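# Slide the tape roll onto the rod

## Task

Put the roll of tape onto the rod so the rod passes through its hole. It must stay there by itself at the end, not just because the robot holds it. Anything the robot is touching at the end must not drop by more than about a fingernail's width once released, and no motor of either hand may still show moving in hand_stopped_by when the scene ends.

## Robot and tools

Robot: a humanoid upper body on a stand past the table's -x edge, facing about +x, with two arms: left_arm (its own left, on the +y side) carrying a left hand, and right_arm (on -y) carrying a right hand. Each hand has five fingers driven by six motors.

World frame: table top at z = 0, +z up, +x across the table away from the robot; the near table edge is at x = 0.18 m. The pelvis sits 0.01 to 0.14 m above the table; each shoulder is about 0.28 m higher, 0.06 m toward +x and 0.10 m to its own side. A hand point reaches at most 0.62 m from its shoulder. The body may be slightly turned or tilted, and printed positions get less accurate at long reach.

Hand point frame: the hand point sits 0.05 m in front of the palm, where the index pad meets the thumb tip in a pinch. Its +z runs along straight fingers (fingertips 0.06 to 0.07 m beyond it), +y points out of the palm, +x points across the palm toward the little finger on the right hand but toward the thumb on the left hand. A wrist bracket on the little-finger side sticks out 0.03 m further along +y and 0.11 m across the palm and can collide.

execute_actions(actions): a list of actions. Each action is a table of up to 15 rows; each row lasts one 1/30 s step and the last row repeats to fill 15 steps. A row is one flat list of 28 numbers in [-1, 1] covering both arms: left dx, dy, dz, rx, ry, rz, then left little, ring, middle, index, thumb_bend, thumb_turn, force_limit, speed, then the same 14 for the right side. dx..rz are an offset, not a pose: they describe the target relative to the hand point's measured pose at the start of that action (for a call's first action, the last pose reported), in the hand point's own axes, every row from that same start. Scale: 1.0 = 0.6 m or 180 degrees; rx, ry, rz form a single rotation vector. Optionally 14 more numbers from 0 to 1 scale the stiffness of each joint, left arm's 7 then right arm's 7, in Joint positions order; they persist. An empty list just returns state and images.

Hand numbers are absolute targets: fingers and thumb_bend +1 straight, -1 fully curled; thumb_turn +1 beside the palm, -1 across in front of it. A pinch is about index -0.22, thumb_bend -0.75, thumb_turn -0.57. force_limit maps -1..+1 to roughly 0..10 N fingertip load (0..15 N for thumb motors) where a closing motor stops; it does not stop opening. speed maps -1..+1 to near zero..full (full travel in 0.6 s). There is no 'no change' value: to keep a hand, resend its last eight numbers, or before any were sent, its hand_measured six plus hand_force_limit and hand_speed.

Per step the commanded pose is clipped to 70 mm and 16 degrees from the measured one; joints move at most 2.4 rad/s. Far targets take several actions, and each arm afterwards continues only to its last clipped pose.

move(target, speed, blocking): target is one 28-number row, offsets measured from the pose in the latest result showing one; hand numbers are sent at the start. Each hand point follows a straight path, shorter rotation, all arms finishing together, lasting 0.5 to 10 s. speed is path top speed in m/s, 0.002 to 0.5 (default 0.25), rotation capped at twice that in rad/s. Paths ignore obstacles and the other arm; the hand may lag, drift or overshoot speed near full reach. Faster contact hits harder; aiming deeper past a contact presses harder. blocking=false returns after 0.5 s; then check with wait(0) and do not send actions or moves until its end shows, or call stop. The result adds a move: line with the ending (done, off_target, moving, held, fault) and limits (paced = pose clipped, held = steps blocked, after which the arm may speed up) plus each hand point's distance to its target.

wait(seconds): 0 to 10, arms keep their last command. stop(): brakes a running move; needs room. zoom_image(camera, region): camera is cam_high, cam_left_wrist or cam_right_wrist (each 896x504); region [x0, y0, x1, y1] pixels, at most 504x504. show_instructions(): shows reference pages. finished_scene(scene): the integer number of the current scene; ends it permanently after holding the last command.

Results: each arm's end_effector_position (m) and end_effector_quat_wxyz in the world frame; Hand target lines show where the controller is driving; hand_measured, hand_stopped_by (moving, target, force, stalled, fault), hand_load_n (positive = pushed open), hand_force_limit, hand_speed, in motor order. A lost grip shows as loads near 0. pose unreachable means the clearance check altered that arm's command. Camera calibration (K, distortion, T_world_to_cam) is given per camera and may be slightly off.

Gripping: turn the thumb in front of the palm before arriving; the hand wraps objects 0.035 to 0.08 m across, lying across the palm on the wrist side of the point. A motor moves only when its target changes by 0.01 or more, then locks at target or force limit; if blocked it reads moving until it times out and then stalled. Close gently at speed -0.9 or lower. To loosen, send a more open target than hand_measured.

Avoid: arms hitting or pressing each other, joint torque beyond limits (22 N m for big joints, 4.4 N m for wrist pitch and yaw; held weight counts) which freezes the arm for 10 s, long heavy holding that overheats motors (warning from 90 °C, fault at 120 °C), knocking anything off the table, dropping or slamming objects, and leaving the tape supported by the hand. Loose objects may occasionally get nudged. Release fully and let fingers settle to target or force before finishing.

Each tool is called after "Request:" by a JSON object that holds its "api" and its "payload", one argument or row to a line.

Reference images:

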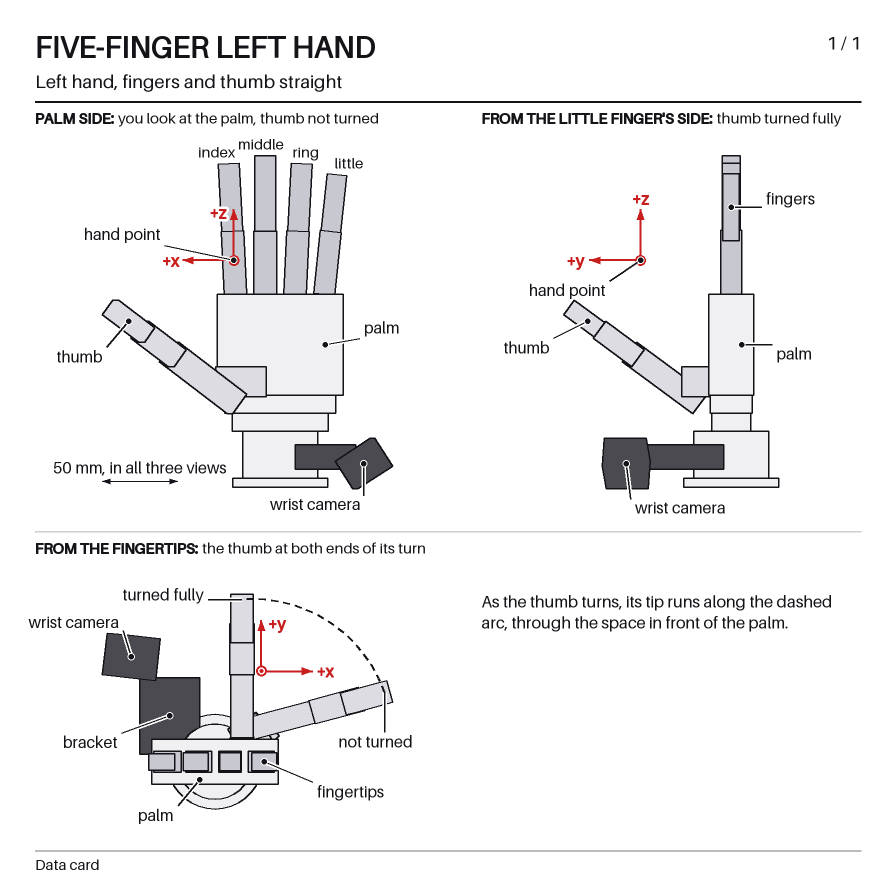

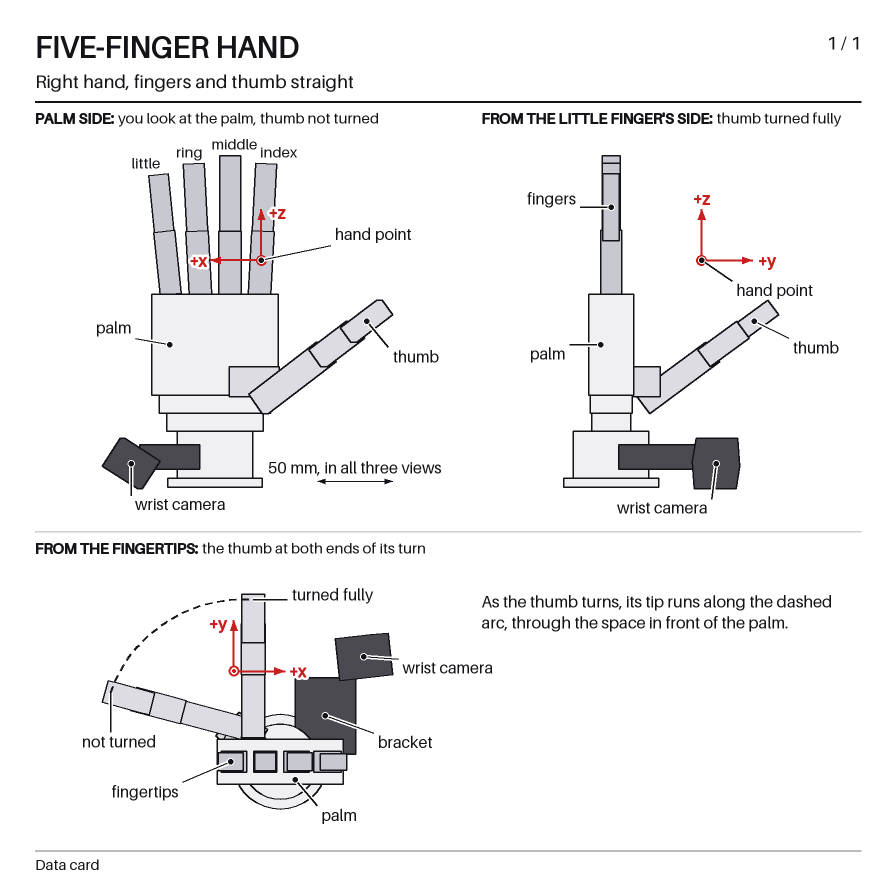

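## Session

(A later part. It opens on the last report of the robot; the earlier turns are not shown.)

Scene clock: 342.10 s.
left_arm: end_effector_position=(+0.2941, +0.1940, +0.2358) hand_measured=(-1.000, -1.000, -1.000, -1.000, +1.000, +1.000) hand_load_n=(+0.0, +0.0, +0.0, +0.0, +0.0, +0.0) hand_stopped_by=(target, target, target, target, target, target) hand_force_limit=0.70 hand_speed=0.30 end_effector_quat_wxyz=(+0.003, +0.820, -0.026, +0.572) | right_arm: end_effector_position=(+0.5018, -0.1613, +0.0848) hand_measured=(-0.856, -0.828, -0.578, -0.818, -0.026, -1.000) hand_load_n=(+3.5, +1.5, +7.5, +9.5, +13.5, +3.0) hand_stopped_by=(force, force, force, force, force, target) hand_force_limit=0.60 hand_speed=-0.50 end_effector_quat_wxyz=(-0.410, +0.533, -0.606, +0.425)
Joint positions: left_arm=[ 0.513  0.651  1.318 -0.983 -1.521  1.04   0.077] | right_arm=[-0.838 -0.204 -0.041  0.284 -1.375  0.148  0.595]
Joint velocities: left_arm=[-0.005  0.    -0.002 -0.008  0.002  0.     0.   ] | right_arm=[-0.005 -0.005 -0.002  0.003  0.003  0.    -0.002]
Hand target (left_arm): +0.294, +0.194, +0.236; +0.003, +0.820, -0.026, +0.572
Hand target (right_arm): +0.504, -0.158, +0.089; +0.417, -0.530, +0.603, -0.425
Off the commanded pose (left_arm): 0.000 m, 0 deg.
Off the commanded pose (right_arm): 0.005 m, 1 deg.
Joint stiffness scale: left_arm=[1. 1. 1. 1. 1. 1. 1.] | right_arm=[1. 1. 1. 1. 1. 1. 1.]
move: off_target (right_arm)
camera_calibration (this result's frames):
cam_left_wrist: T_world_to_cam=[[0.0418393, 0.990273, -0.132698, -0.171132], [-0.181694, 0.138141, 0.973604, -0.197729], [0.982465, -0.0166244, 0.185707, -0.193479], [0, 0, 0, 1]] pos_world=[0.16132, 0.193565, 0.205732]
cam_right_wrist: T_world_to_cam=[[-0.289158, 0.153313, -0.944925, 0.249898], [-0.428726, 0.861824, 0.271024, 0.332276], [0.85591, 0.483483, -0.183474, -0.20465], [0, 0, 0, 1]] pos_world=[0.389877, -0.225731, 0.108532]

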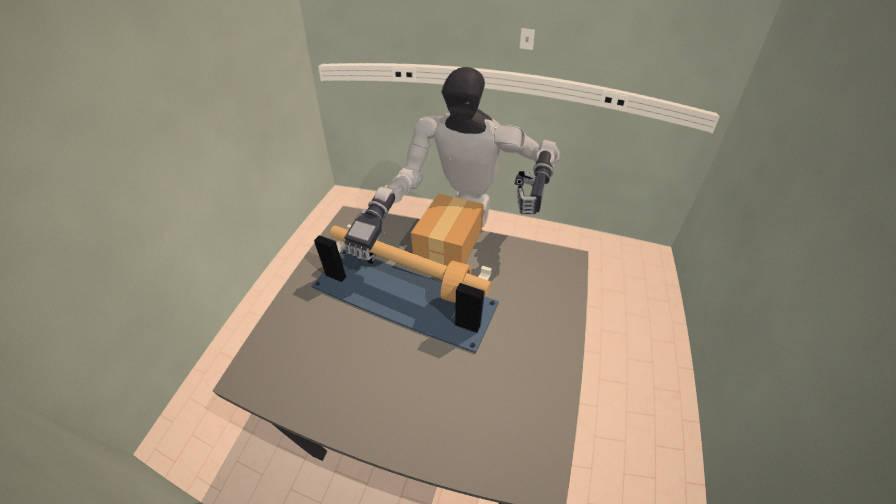

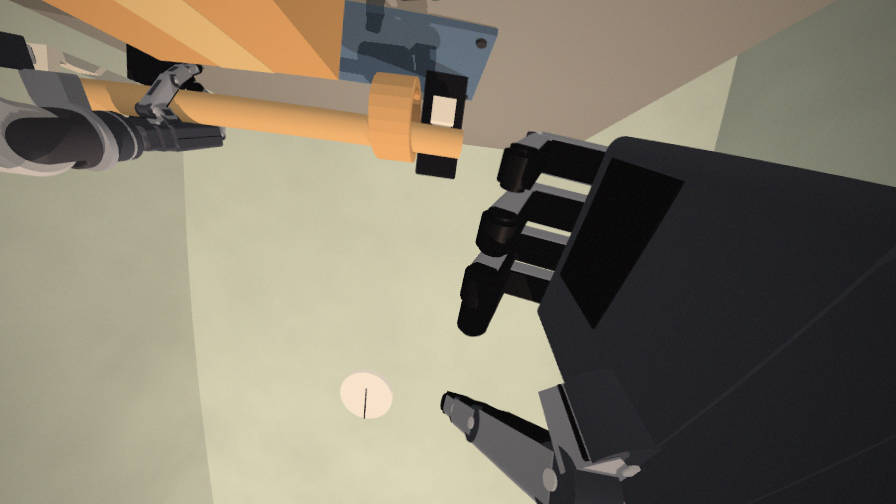

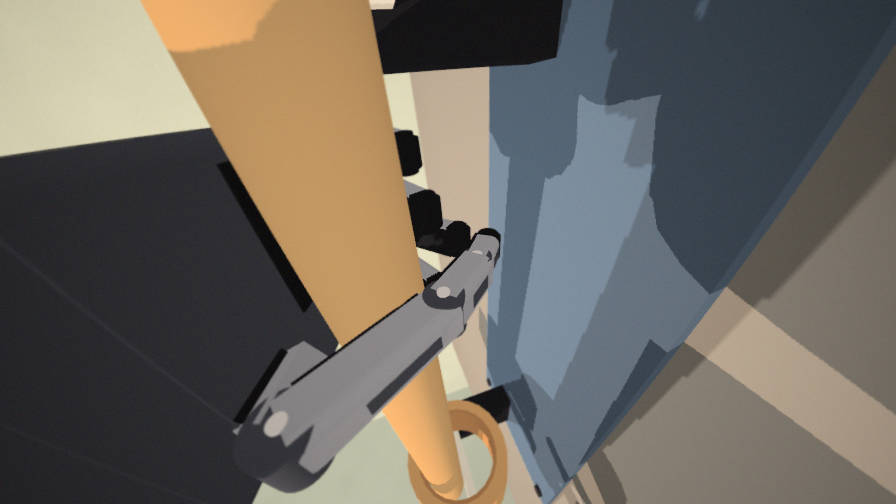

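Release and back out.

Request:
{"api": "move", "payload": {
  "target": [0,0,0,0,0,0,-1,-1,-1,-1,1,1,0.7,0.3, 0,0,0,0,0,0,1,1,1,1,1,-1,0.6,-0.3]
}}

Request:
{"api": "move", "payload": {
  "target": [0,0,0,0,0,0,-1,-1,-1,-1,1,1,0.7,0.3, 0,-0.035,-0.14,0,0,0,1,1,1,1,1,-1,0.6,-0.3],
  "speed": 0.07
}}

Scene clock: 349.90 s.
left_arm: end_effector_position=(+0.2941, +0.1940, +0.2358) hand_measured=(-1.000, -1.000, -1.000, -1.000, +1.000, +1.000) hand_load_n=(+0.0, +0.0, +0.0, +0.0, +0.0, +0.0) hand_stopped_by=(target, target, target, target, target, target) hand_force_limit=0.70 hand_speed=0.30 end_effector_quat_wxyz=(+0.003, +0.820, -0.026, +0.572) | right_arm: end_effector_position=(+0.5024, -0.1611, +0.0864) hand_measured=(+1.000, +1.000, +1.000, +1.000, +1.000, -1.000) hand_load_n=(+0.0, +0.0, +0.0, +0.0, +0.0, +0.0) hand_stopped_by=(target, target, target, target, target, target) hand_force_limit=0.60 hand_speed=-0.30 end_effector_quat_wxyz=(-0.412, +0.532, -0.605, +0.426)
Joint positions: left_arm=[ 0.513  0.651  1.318 -0.983 -1.521  1.04   0.077] | right_arm=[-0.84  -0.204 -0.041  0.282 -1.374  0.149  0.594]
Joint velocities: left_arm=[0.    0.014 0.005 0.006 0.006 0.    0.   ] | right_arm=[ 0.009 -0.008 -0.008 -0.015  0.009  0.     0.   ]
Hand target (left_arm): +0.294, +0.194, +0.236; +0.003, +0.820, -0.026, +0.572
Hand target (right_arm): +0.502, -0.161, +0.085; +0.410, -0.533, +0.606, -0.425
Off the commanded pose (left_arm): 0.000 m, 0 deg.
Off the commanded pose (right_arm): 0.002 m, 0 deg.
Joint stiffness scale: left_arm=[1. 1. 1. 1. 1. 1. 1.] | right_arm=[1. 1. 1. 1. 1. 1. 1.]
move: done
camera_calibration (this result's frames):
cam_left_wrist: T_world_to_cam=[[0.0418394, 0.990273, -0.132698, -0.171132], [-0.181694, 0.138141, 0.973604, -0.197729], [0.982465, -0.0166245, 0.185707, -0.193479], [0, 0, 0, 1]] pos_world=[0.16132, 0.193565, 0.205732]
cam_right_wrist: T_world_to_cam=[[-0.284891, 0.154173, -0.94608, 0.249654], [-0.430069, 0.861508, 0.269897, 0.332638], [0.856667, 0.483771, -0.179131, -0.205666], [0, 0, 0, 1]] pos_world=[0.390369, -0.225565, 0.109573]

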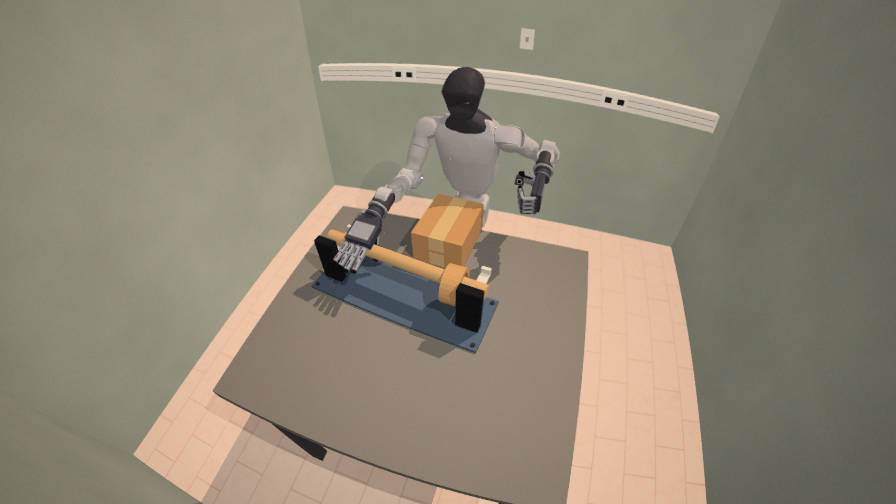

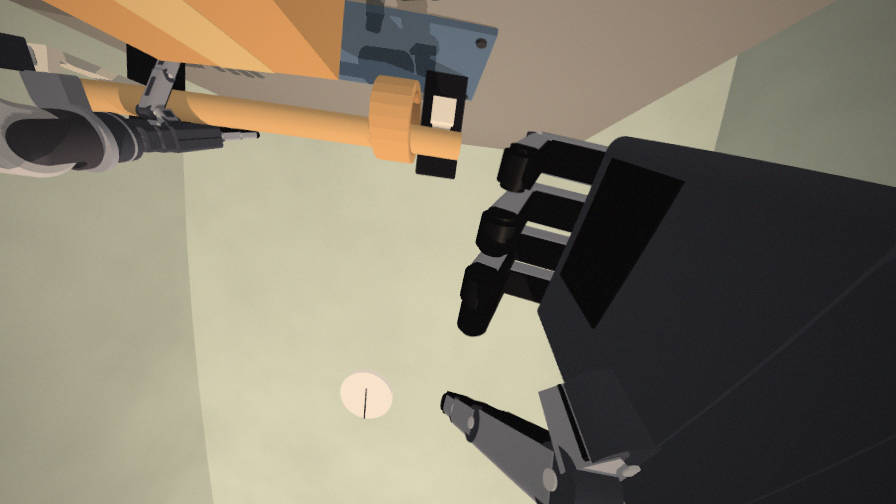

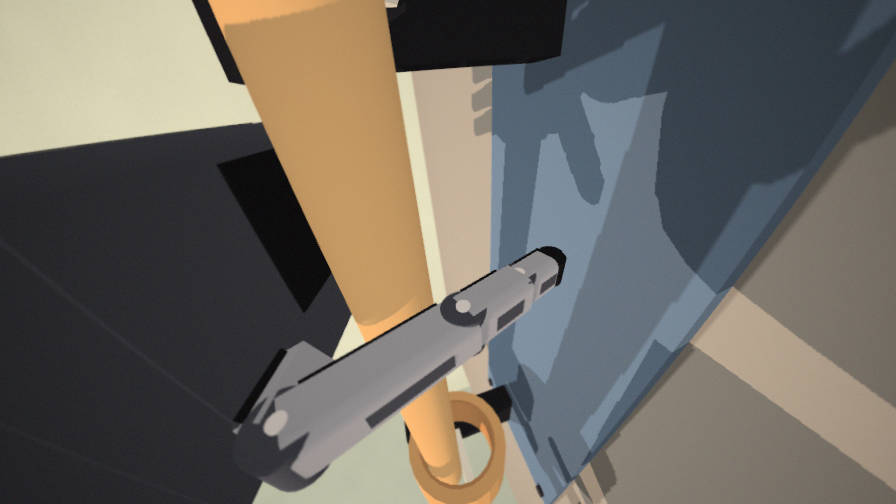

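Scene clock: 351.43 s.
left_arm: end_effector_position=(+0.2941, +0.1940, +0.2358) hand_measured=(-1.000, -1.000, -1.000, -1.000, +1.000, +1.000) hand_load_n=(+0.0, +0.0, +0.0, +0.0, +0.0, +0.0) hand_stopped_by=(target, target, target, target, target, target) hand_force_limit=0.70 hand_speed=0.30 end_effector_quat_wxyz=(+0.003, +0.820, -0.026, +0.572) | right_arm: end_effector_position=(+0.4288, -0.1566, +0.1304) hand_measured=(+1.000, +1.000, +1.000, +1.000, +1.000, -1.000) hand_load_n=(+0.0, +0.0, +0.0, +0.0, +0.0, +0.0) hand_stopped_by=(target, target, target, target, target, target) hand_force_limit=0.60 hand_speed=-0.30 end_effector_quat_wxyz=(-0.410, +0.532, -0.604, +0.429)
Joint positions: left_arm=[ 0.513  0.651  1.318 -0.983 -1.521  1.04   0.077] | right_arm=[-0.6   -0.204 -0.017 -0.373 -1.452  0.22   1.011]
Joint velocities: left_arm=[-0.011  0.014  0.009  0.003  0.005  0.     0.   ] | right_arm=[ 0.003  0.    -0.005 -0.002 -0.014  0.     0.003]
Hand target (left_arm): +0.294, +0.194, +0.236; +0.003, +0.820, -0.026, +0.572
Hand target (right_arm): +0.428, -0.158, +0.130; +0.408, -0.532, +0.604, -0.430
Off the commanded pose (left_arm): 0.000 m, 0 deg.
Off the commanded pose (right_arm): 0.001 m, 0 deg.
Joint stiffness scale: left_arm=[1. 1. 1. 1. 1. 1. 1.] | right_arm=[1. 1. 1. 1. 1. 1. 1.]
move: done
camera_calibration (this result's frames):
cam_left_wrist: T_world_to_cam=[[0.0418392, 0.990273, -0.132698, -0.171132], [-0.181694, 0.138141, 0.973604, -0.197729], [0.982465, -0.0166243, 0.185707, -0.193479], [0, 0, 0, 1]] pos_world=[0.16132, 0.193565, 0.205732]
cam_right_wrist: T_world_to_cam=[[-0.283133, 0.14812, -0.947574, 0.268116], [-0.428472, 0.864389, 0.263143, 0.285934], [0.858049, 0.480513, -0.181272, -0.137729], [0, 0, 0, 1]] pos_world=[0.316606, -0.220691, 0.153851]

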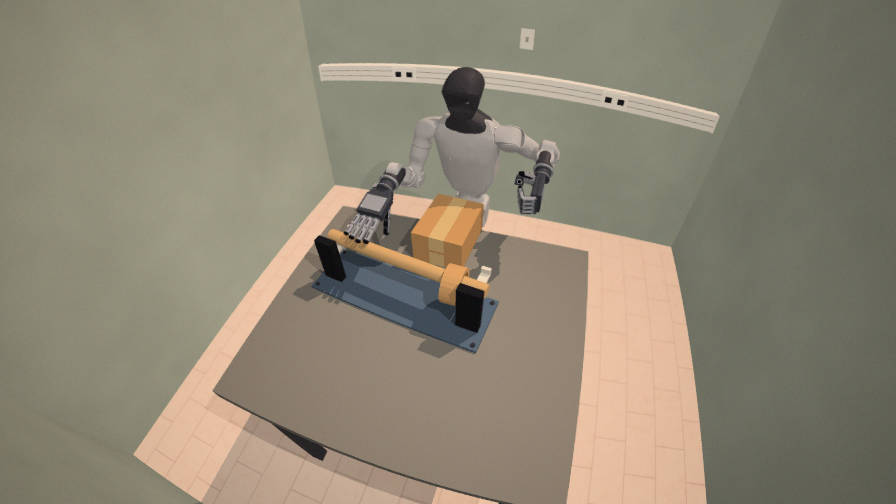

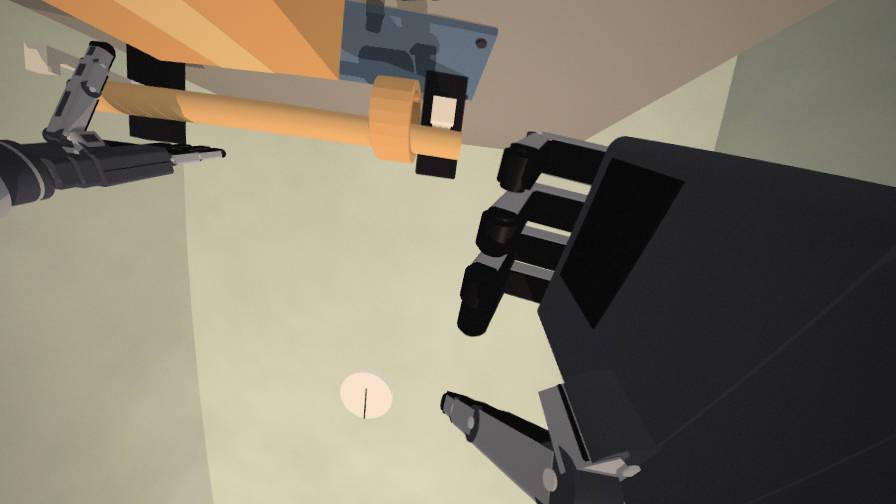

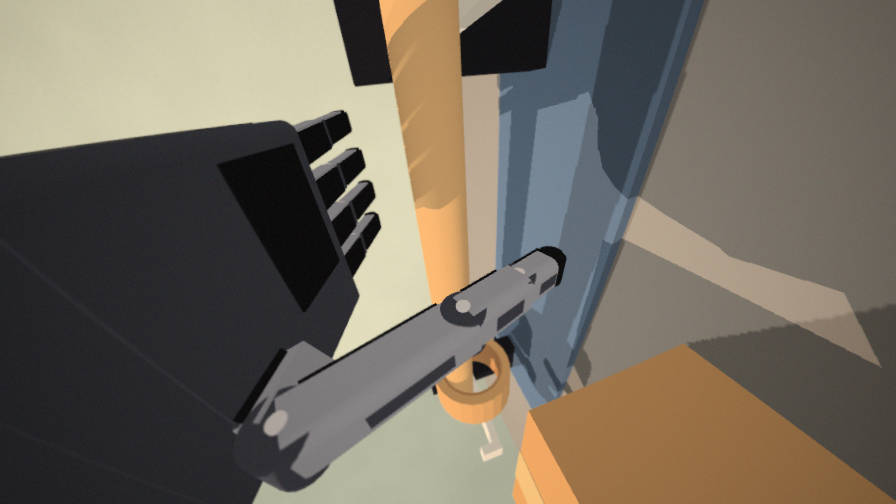

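Request:
{"api": "finished_scene", "payload": {
  "scene": 1
}}

The scene is finished: the task was done.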